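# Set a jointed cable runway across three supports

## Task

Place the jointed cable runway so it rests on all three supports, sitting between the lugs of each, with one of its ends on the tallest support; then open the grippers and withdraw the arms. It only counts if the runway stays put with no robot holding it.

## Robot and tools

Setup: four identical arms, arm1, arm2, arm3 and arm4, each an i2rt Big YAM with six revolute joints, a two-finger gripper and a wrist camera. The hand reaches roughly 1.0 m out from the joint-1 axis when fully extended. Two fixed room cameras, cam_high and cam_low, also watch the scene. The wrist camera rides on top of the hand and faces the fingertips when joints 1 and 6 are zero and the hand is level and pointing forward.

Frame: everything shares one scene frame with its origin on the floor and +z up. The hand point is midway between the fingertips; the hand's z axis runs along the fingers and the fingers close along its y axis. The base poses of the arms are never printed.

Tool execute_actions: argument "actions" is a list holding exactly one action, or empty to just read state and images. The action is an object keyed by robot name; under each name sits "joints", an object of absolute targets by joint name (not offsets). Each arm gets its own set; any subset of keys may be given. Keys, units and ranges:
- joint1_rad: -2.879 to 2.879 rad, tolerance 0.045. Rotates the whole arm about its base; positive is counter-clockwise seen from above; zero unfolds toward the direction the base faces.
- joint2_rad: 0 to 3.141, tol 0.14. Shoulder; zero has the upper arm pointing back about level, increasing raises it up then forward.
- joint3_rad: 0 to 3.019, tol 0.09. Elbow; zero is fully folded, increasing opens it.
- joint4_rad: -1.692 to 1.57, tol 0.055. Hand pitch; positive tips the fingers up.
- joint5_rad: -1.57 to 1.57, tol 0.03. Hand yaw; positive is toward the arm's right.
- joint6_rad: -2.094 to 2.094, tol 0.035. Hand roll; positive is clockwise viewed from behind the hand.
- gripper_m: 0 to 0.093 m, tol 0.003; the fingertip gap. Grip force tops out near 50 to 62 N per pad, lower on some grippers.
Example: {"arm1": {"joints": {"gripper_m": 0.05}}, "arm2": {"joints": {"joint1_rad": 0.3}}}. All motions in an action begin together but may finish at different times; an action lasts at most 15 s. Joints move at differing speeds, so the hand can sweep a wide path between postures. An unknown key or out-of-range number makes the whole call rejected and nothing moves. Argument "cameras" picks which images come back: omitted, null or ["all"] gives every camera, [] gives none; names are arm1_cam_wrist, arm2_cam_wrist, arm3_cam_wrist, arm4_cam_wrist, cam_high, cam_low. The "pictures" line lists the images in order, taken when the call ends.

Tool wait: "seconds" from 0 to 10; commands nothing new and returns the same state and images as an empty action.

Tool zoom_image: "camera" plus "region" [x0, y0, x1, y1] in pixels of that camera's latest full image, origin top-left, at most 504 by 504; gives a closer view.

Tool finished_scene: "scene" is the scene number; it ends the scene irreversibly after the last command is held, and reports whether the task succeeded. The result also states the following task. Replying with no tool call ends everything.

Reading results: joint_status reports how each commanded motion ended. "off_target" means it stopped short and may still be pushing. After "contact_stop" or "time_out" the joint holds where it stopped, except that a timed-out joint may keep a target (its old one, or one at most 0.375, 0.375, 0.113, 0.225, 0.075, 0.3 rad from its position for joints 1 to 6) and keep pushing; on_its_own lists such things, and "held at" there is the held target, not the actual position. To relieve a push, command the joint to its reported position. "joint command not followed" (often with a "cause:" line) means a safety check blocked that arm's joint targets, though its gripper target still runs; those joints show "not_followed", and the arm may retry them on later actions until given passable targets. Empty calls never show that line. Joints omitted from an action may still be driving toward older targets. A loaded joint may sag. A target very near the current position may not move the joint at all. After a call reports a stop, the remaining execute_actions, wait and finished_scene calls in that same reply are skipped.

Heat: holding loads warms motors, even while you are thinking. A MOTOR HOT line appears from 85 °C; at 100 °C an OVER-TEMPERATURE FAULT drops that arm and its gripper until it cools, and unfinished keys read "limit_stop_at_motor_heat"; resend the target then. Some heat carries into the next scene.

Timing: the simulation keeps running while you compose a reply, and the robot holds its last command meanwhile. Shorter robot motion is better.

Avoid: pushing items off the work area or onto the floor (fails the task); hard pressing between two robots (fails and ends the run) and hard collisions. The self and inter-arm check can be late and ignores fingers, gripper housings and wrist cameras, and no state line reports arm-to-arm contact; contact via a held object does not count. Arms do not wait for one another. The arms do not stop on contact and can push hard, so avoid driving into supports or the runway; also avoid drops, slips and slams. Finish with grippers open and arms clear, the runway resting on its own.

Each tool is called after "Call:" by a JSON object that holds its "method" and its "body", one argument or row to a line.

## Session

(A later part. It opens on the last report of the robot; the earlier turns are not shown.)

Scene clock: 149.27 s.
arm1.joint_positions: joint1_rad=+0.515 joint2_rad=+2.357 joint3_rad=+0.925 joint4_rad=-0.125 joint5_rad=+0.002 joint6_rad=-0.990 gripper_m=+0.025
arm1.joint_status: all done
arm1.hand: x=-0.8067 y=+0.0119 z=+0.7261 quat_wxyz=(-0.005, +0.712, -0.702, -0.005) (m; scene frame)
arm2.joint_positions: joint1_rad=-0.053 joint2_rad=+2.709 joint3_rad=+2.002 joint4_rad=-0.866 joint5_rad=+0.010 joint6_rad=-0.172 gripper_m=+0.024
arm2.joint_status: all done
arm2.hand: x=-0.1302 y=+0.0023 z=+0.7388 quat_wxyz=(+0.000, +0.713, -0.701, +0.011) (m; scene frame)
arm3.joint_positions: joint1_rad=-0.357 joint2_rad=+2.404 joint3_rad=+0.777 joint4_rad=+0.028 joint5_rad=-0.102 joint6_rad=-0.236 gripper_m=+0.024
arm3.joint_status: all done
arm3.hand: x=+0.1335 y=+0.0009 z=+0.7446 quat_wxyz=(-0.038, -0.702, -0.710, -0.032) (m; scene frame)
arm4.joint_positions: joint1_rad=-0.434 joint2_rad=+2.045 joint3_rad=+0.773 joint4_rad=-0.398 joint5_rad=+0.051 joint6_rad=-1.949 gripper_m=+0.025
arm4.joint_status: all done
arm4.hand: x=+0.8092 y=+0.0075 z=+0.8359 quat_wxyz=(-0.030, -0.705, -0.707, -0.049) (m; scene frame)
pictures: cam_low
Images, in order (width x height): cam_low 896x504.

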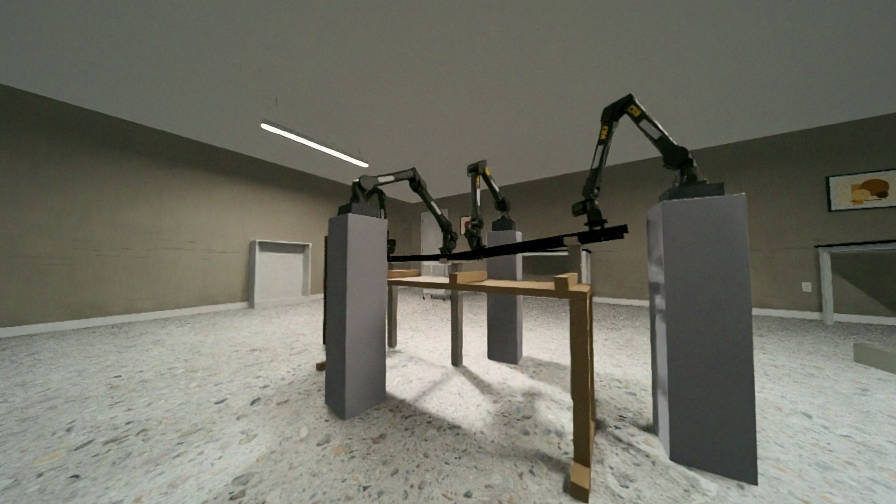

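A4 seated; lower the others.

Call:
{"method": "execute_actions", "body": {
  "actions": [
    {"arm1":{"joints":{"joint2_rad":2.345,"joint3_rad":0.94,"joint4_rad":-0.10}},"arm2":{"joints":{"joint2_rad":2.745,"joint3_rad":2.075,"joint4_rad":-0.83}},"arm3":{"joints":{"joint2_rad":2.385,"joint3_rad":0.785,"joint4_rad":0.06}},"arm4":{"joints":{"joint3_rad":0.775,"joint4_rad":-0.39}}}
  ],
  "cameras": ["cam_low","arm1_cam_wrist","arm2_cam_wrist"]
}}

Call:
{"method": "zoom_image", "body": {
  "camera": "cam_low",
  "region": [380, 200, 640, 290]
}}

Scene clock: 151.97 s.
arm1.joint_positions: joint1_rad=+0.515 joint2_rad=+2.373 joint3_rad=+0.931 joint4_rad=-0.111 joint5_rad=+0.003 joint6_rad=-0.990 gripper_m=+0.025
arm1.joint_status: all done
arm1.hand: x=-0.8056 y=+0.0126 z=+0.7206 quat_wxyz=(-0.007, +0.712, -0.702, -0.004) (m; scene frame)
arm2.joint_positions: joint1_rad=-0.054 joint2_rad=+2.737 joint3_rad=+2.017 joint4_rad=-0.851 joint5_rad=+0.009 joint6_rad=-0.172 gripper_m=+0.024
arm2.joint_status: all done
arm2.hand: x=-0.1297 y=+0.0017 z=+0.7244 quat_wxyz=(+0.000, +0.713, -0.702, +0.010) (m; scene frame)
arm3.joint_positions: joint1_rad=-0.358 joint2_rad=+2.443 joint3_rad=+0.793 joint4_rad=+0.050 joint5_rad=-0.112 joint6_rad=-0.236 gripper_m=+0.024
arm3.joint_status: all done
arm3.hand: x=+0.1348 y=+0.0016 z=+0.7323 quat_wxyz=(-0.042, -0.703, -0.709, -0.034) (m; scene frame)
arm4.joint_positions: joint1_rad=-0.434 joint2_rad=+2.036 joint3_rad=+0.772 joint4_rad=-0.405 joint5_rad=+0.051 joint6_rad=-1.949 gripper_m=+0.025
arm4.joint_status: all done
arm4.hand: x=+0.8094 y=+0.0072 z=+0.8386 quat_wxyz=(-0.031, -0.705, -0.707, -0.049) (m; scene frame)
pictures: arm1_cam_wrist, arm2_cam_wrist, cam_low
Images, in order (width x height): arm1_cam_wrist 616x616, arm2_cam_wrist 616x616, cam_low 896x504.

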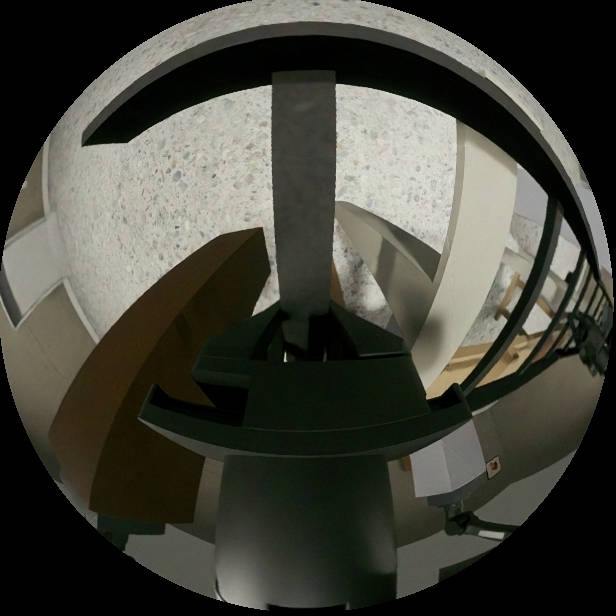

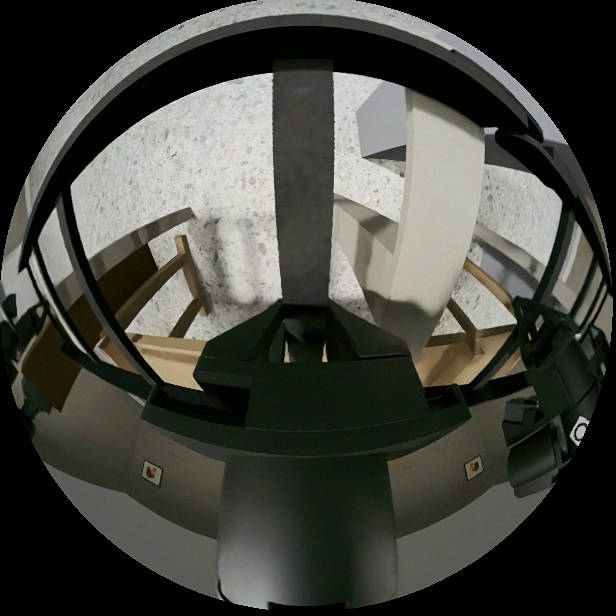

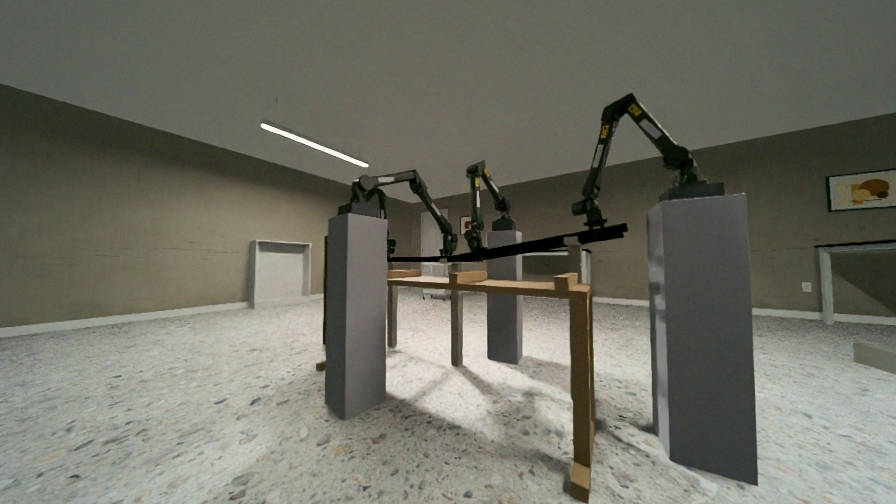

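Region (380, 200, 640, 290) of cam_low's 896x504 image, scaled by 1.938, with more detail than that image has; it fills the top 174 rows of this view, and the rest is white.

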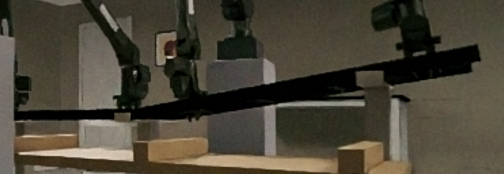

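Call:
{"method": "execute_actions", "body": {
  "actions": [
    {"arm1":{"joints":{"joint2_rad":2.38,"joint3_rad":0.935}},"arm2":{"joints":{"joint2_rad":2.765,"joint3_rad":2.05,"joint4_rad":-0.84}},"arm3":{"joints":{"joint2_rad":2.445,"joint3_rad":0.795,"joint4_rad":0.075,"joint5_rad":-0.14}}}
  ],
  "cameras": ["cam_low"]
}}

Call:
{"method": "zoom_image", "body": {
  "camera": "cam_low",
  "region": [380, 200, 640, 290]
}}

Scene clock: 155.07 s.
arm1.joint_positions: joint1_rad=+0.515 joint2_rad=+2.373 joint3_rad=+0.931 joint4_rad=-0.111 joint5_rad=+0.003 joint6_rad=-0.990 gripper_m=+0.025
arm1.joint_status: all done
arm1.hand: x=-0.8057 y=+0.0125 z=+0.7206 quat_wxyz=(-0.007, +0.712, -0.702, -0.004) (m; scene frame)
arm2.joint_positions: joint1_rad=-0.055 joint2_rad=+2.741 joint3_rad=+2.017 joint4_rad=-0.849 joint5_rad=+0.008 joint6_rad=-0.172 gripper_m=+0.024
arm2.joint_status: all done
arm2.hand: x=-0.1298 y=+0.0009 z=+0.7222 quat_wxyz=(+0.001, +0.712, -0.702, +0.010) (m; scene frame)
arm3.joint_positions: joint1_rad=-0.364 joint2_rad=+2.451 joint3_rad=+0.795 joint4_rad=+0.057 joint5_rad=-0.126 joint6_rad=-0.240 gripper_m=+0.024
arm3.joint_status: all done
arm3.hand: x=+0.1356 y=+0.0019 z=+0.7301 quat_wxyz=(-0.048, -0.703, -0.709, -0.037) (m; scene frame)
arm4.joint_positions: joint1_rad=-0.434 joint2_rad=+2.036 joint3_rad=+0.772 joint4_rad=-0.406 joint5_rad=+0.050 joint6_rad=-1.949 gripper_m=+0.025
arm4.joint_status: not commanded
arm4.hand: x=+0.8093 y=+0.0072 z=+0.8389 quat_wxyz=(-0.031, -0.705, -0.707, -0.049) (m; scene frame)
pictures: cam_low
Images, in order (width x height): cam_low 896x504.

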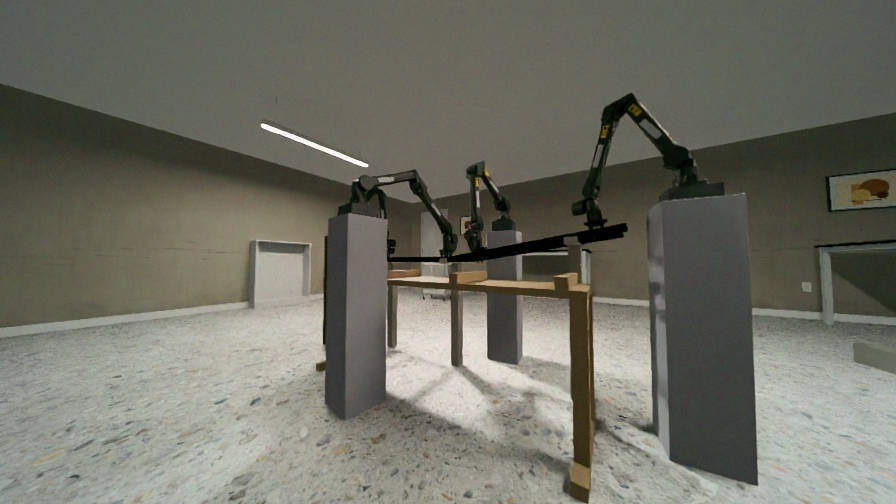

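Region (380, 200, 640, 290) of cam_low's 896x504 image, scaled by 1.938, with more detail than that image has; it fills the top 174 rows of this view, and the rest is white.

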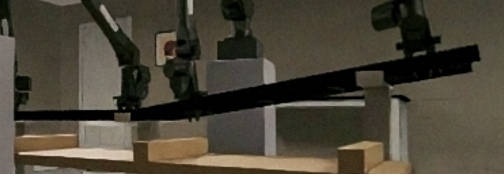

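Seated. Release.

Call:
{"method": "execute_actions", "body": {
  "actions": [
    {"arm1":{"joints":{"joint1_rad":0.515,"joint2_rad":2.373,"joint3_rad":0.931,"joint4_rad":-0.111,"gripper_m":0.06}},"arm2":{"joints":{"joint2_rad":2.741,"joint3_rad":2.017,"joint4_rad":-0.849,"gripper_m":0.06}},"arm3":{"joints":{"joint1_rad":-0.364,"joint2_rad":2.451,"joint4_rad":0.057,"joint5_rad":-0.126,"gripper_m":0.06}},"arm4":{"joints":{"joint2_rad":2.036,"joint3_rad":0.772,"joint4_rad":-0.406,"gripper_m":0.06}}}
  ],
  "cameras": ["cam_low"]
}}

Call:
{"method": "execute_actions", "body": {
  "actions": [
    {"arm1":{"joints":{"joint2_rad":2.22,"joint3_rad":0.875,"joint4_rad":-0.22}},"arm2":{"joints":{"joint2_rad":2.63,"joint3_rad":1.96,"joint4_rad":-0.90}},"arm3":{"joints":{"joint2_rad":2.27,"joint3_rad":0.735,"joint4_rad":-0.07}},"arm4":{"joints":{"joint2_rad":1.87,"joint3_rad":0.765,"joint4_rad":-0.56}}}
  ]
}}

Scene clock: 159.23 s.
arm1.joint_positions: joint1_rad=+0.515 joint2_rad=+2.373 joint3_rad=+0.931 joint4_rad=-0.112 joint5_rad=+0.003 joint6_rad=-0.990 gripper_m=+0.060
arm1.joint_status: all done
arm1.hand: x=-0.8061 y=+0.0122 z=+0.7206 quat_wxyz=(-0.006, +0.712, -0.702, -0.004) (m; scene frame)
arm2.joint_positions: joint1_rad=-0.053 joint2_rad=+2.741 joint3_rad=+2.017 joint4_rad=-0.849 joint5_rad=+0.002 joint6_rad=-0.165 gripper_m=+0.060
arm2.joint_status: all done
arm2.hand: x=-0.1317 y=+0.0012 z=+0.7222 quat_wxyz=(+0.002, +0.710, -0.704, +0.007) (m; scene frame)
arm3.joint_positions: joint1_rad=-0.364 joint2_rad=+2.451 joint3_rad=+0.795 joint4_rad=+0.057 joint5_rad=-0.125 joint6_rad=-0.233 gripper_m=+0.060
arm3.joint_status: all done
arm3.hand: x=+0.1355 y=+0.0019 z=+0.7301 quat_wxyz=(-0.048, -0.705, -0.706, -0.037) (m; scene frame)
arm4.joint_positions: joint1_rad=-0.434 joint2_rad=+2.035 joint3_rad=+0.772 joint4_rad=-0.408 joint5_rad=+0.047 joint6_rad=-1.949 gripper_m=+0.060
arm4.joint_status: all done
arm4.hand: x=+0.8094 y=+0.0067 z=+0.8390 quat_wxyz=(-0.032, -0.705, -0.707, -0.048) (m; scene frame)
pictures: cam_low
Images, in order (width x height): cam_low 896x504.

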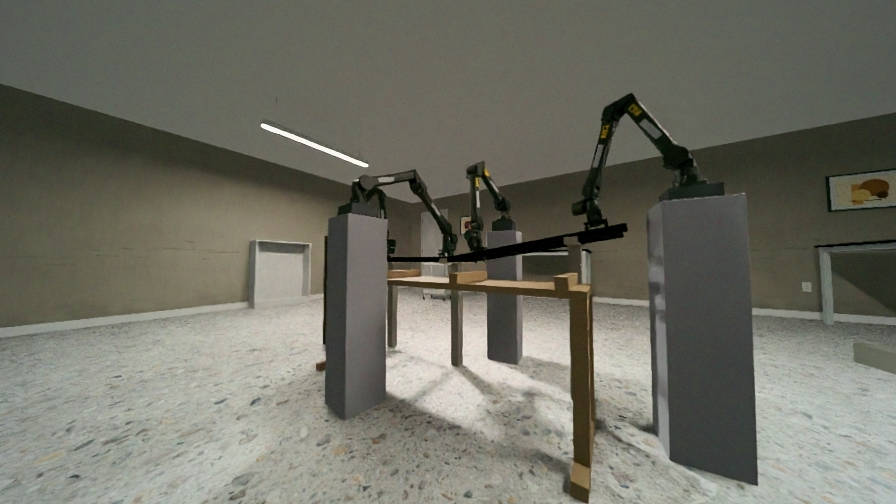

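Scene clock: 160.37 s.
arm1.joint_positions: joint1_rad=+0.514 joint2_rad=+2.221 joint3_rad=+0.879 joint4_rad=-0.210 joint5_rad=+0.003 joint6_rad=-0.991 gripper_m=+0.060
arm1.joint_status: all done
arm1.hand: x=-0.8039 y=+0.0126 z=+0.7731 quat_wxyz=(-0.007, +0.712, -0.702, -0.003) (m; scene frame)
arm2.joint_positions: joint1_rad=-0.053 joint2_rad=+2.635 joint3_rad=+1.956 joint4_rad=-0.891 joint5_rad=+0.002 joint6_rad=-0.164 gripper_m=+0.060
arm2.joint_status: all done
arm2.hand: x=-0.1319 y=+0.0023 z=+0.7743 quat_wxyz=(+0.001, +0.710, -0.704, +0.007) (m; scene frame)
arm3.joint_positions: joint1_rad=-0.364 joint2_rad=+2.264 joint3_rad=+0.736 joint4_rad=-0.059 joint5_rad=-0.125 joint6_rad=-0.233 gripper_m=+0.060
arm3.joint_status: all done
arm3.hand: x=+0.1335 y=-0.0079 z=+0.7884 quat_wxyz=(-0.051, -0.705, -0.707, -0.032) (m; scene frame)
arm4.joint_positions: joint1_rad=-0.434 joint2_rad=+1.853 joint3_rad=+0.764 joint4_rad=-0.545 joint5_rad=+0.047 joint6_rad=-1.949 gripper_m=+0.060
arm4.joint_status: all done
arm4.hand: x=+0.7991 y=+0.0097 z=+0.9006 quat_wxyz=(-0.015, -0.706, -0.707, -0.040) (m; scene frame)
pictures: arm1_cam_wrist, arm2_cam_wrist, arm3_cam_wrist, arm4_cam_wrist, cam_high, cam_low
Images, in order (width x height): arm1_cam_wrist 616x616, arm2_cam_wrist 616x616, arm3_cam_wrist 616x616, arm4_cam_wrist 616x616, cam_high 896x504, cam_low 896x504.

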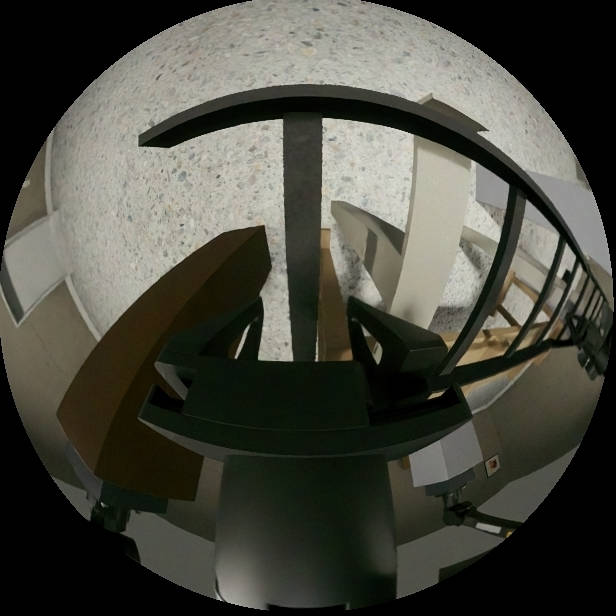

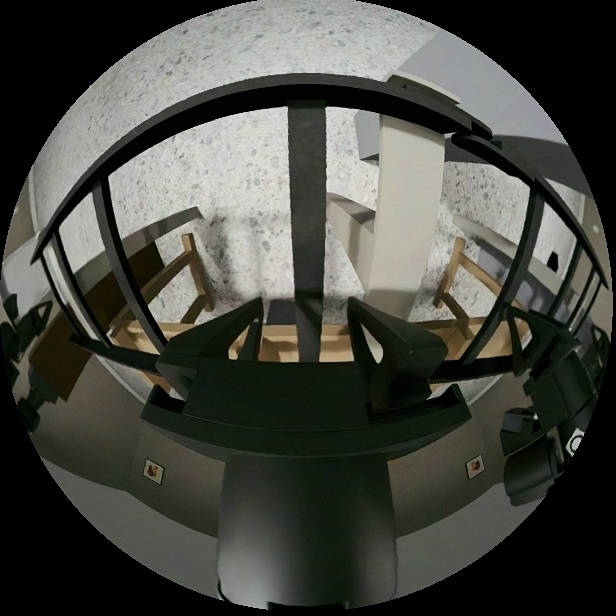

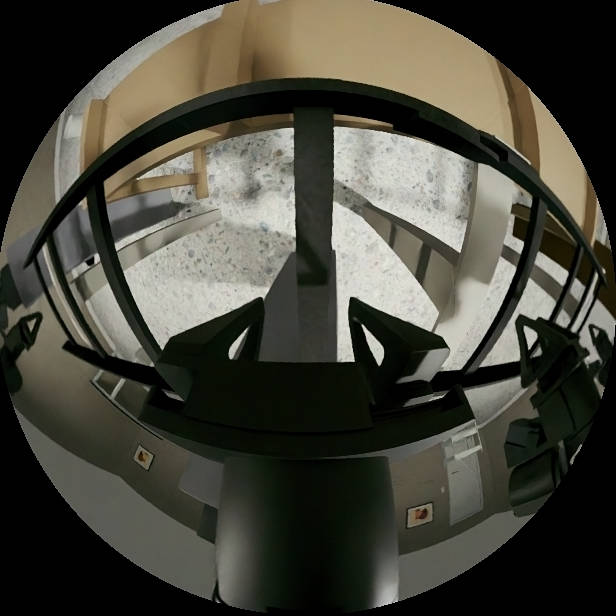

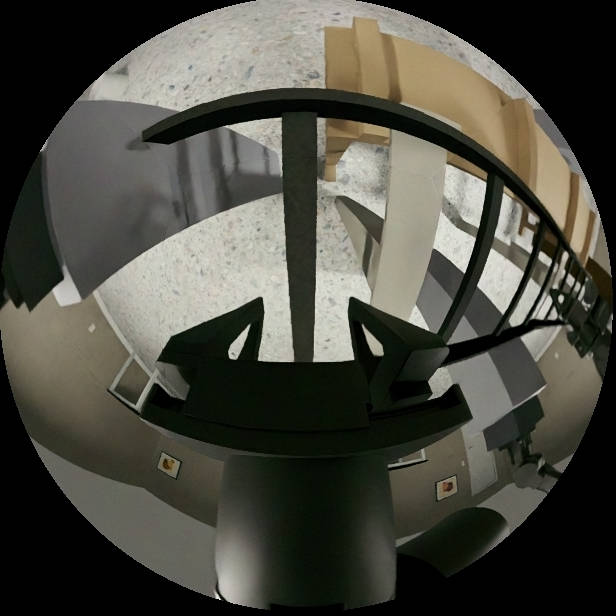

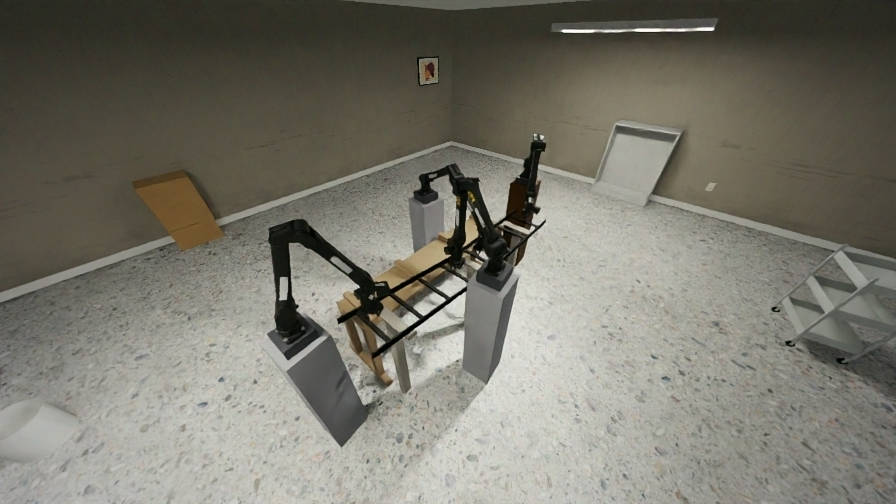

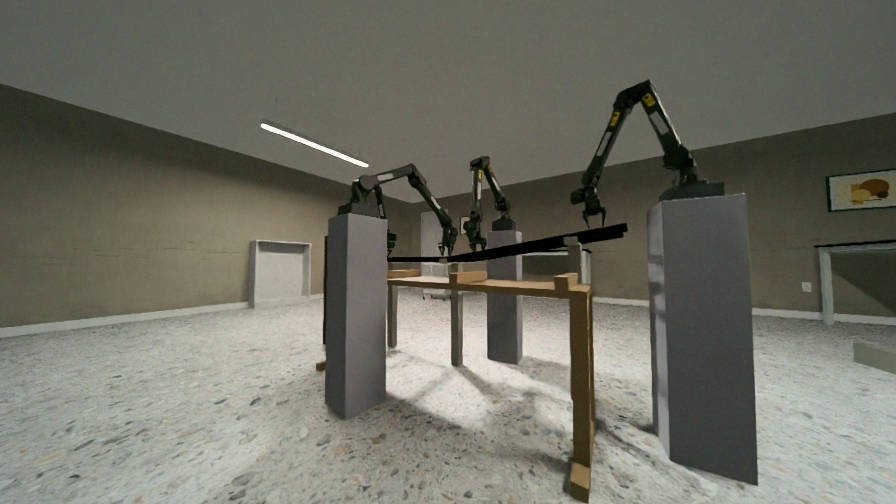

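Call:
{"method": "execute_actions", "body": {
  "actions": [
    {"arm1":{"joints":{"joint2_rad":1.0,"joint3_rad":0.8,"joint4_rad":-1.0}},"arm2":{"joints":{"joint2_rad":1.2,"joint3_rad":1.3,"joint4_rad":-1.1}},"arm3":{"joints":{"joint2_rad":1.0,"joint3_rad":0.7,"joint4_rad":-1.0}},"arm4":{"joints":{"joint2_rad":1.0,"joint3_rad":0.8,"joint4_rad":-1.0}}}
  ],
  "cameras": ["cam_high","cam_low"]
}}

Call:
{"method": "zoom_image", "body": {
  "camera": "cam_high",
  "region": [320, 180, 570, 380]
}}

Scene clock: 170.00 s.
arm1.joint_positions: joint1_rad=+0.514 joint2_rad=+1.001 joint3_rad=+0.793 joint4_rad=-0.990 joint5_rad=+0.003 joint6_rad=-0.991 gripper_m=+0.060
arm1.joint_status: all done
arm1.hand: x=-0.8472 y=-0.0230 z=+1.1789 quat_wxyz=(-0.180, +0.699, -0.691, +0.031) (m; scene frame)
arm2.joint_positions: joint1_rad=-0.053 joint2_rad=+1.194 joint3_rad=+1.305 joint4_rad=-1.089 joint5_rad=+0.002 joint6_rad=-0.164 gripper_m=+0.060
arm2.joint_status: all done
arm2.hand: x=-0.1693 y=-0.2092 z=+1.3539 quat_wxyz=(-0.236, +0.681, -0.674, -0.165) (m; scene frame)
arm3.joint_positions: joint1_rad=-0.364 joint2_rad=+0.998 joint3_rad=+0.696 joint4_rad=-0.989 joint5_rad=-0.125 joint6_rad=-0.233 gripper_m=+0.060
arm3.joint_status: all done
arm3.hand: x=+0.1414 y=+0.0193 z=+1.1726 quat_wxyz=(-0.128, -0.691, -0.705, +0.093) (m; scene frame)
arm4.joint_positions: joint1_rad=-0.434 joint2_rad=+0.995 joint3_rad=+0.774 joint4_rad=-0.984 joint5_rad=+0.047 joint6_rad=-1.949 gripper_m=+0.060
arm4.joint_status: all done
arm4.hand: x=+0.8181 y=-0.0022 z=+1.1807 quat_wxyz=(+0.181, -0.696, -0.693, +0.045) (m; scene frame)
pictures: cam_high, cam_low
Images, in order (width x height): cam_high 896x504, cam_low 896x504.

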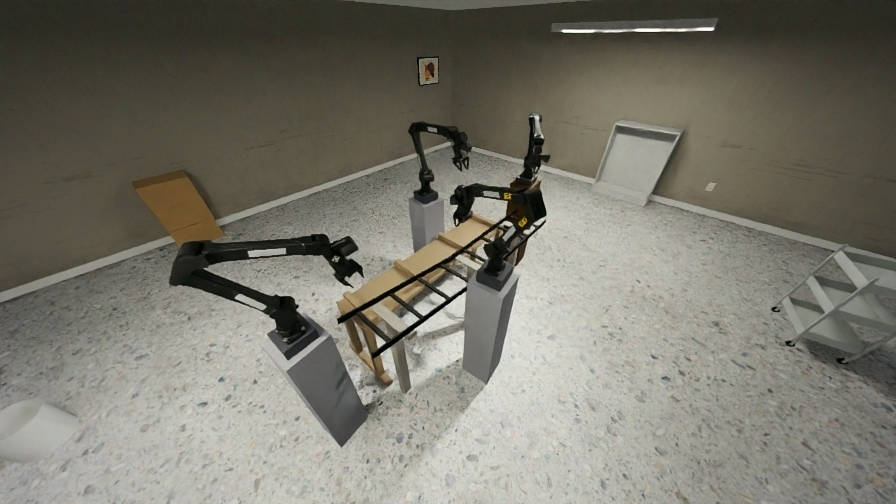

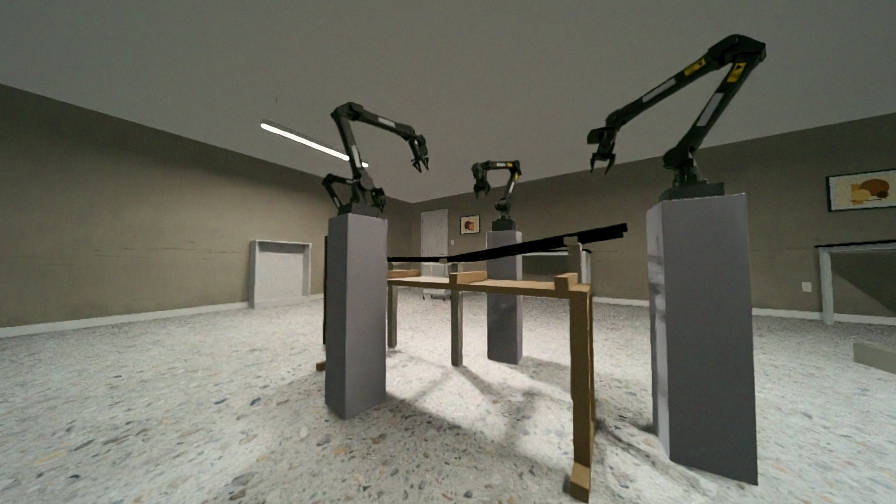

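Region (320, 180, 570, 380) of cam_high's 896x504 image, scaled by 2.016, with more detail than that image has; it fills the top 403 rows of this view, and the rest is white.

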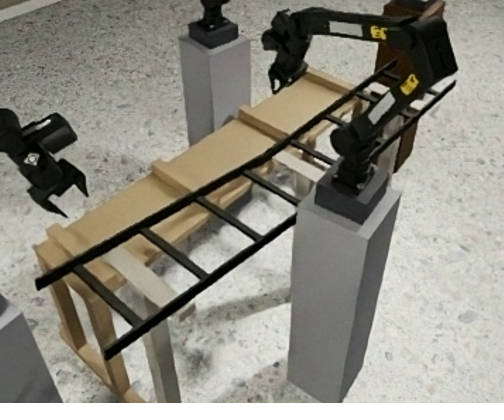

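Call:
{"method": "finished_scene", "body": {
  "scene": 2
}}

The scene is finished: the task was done.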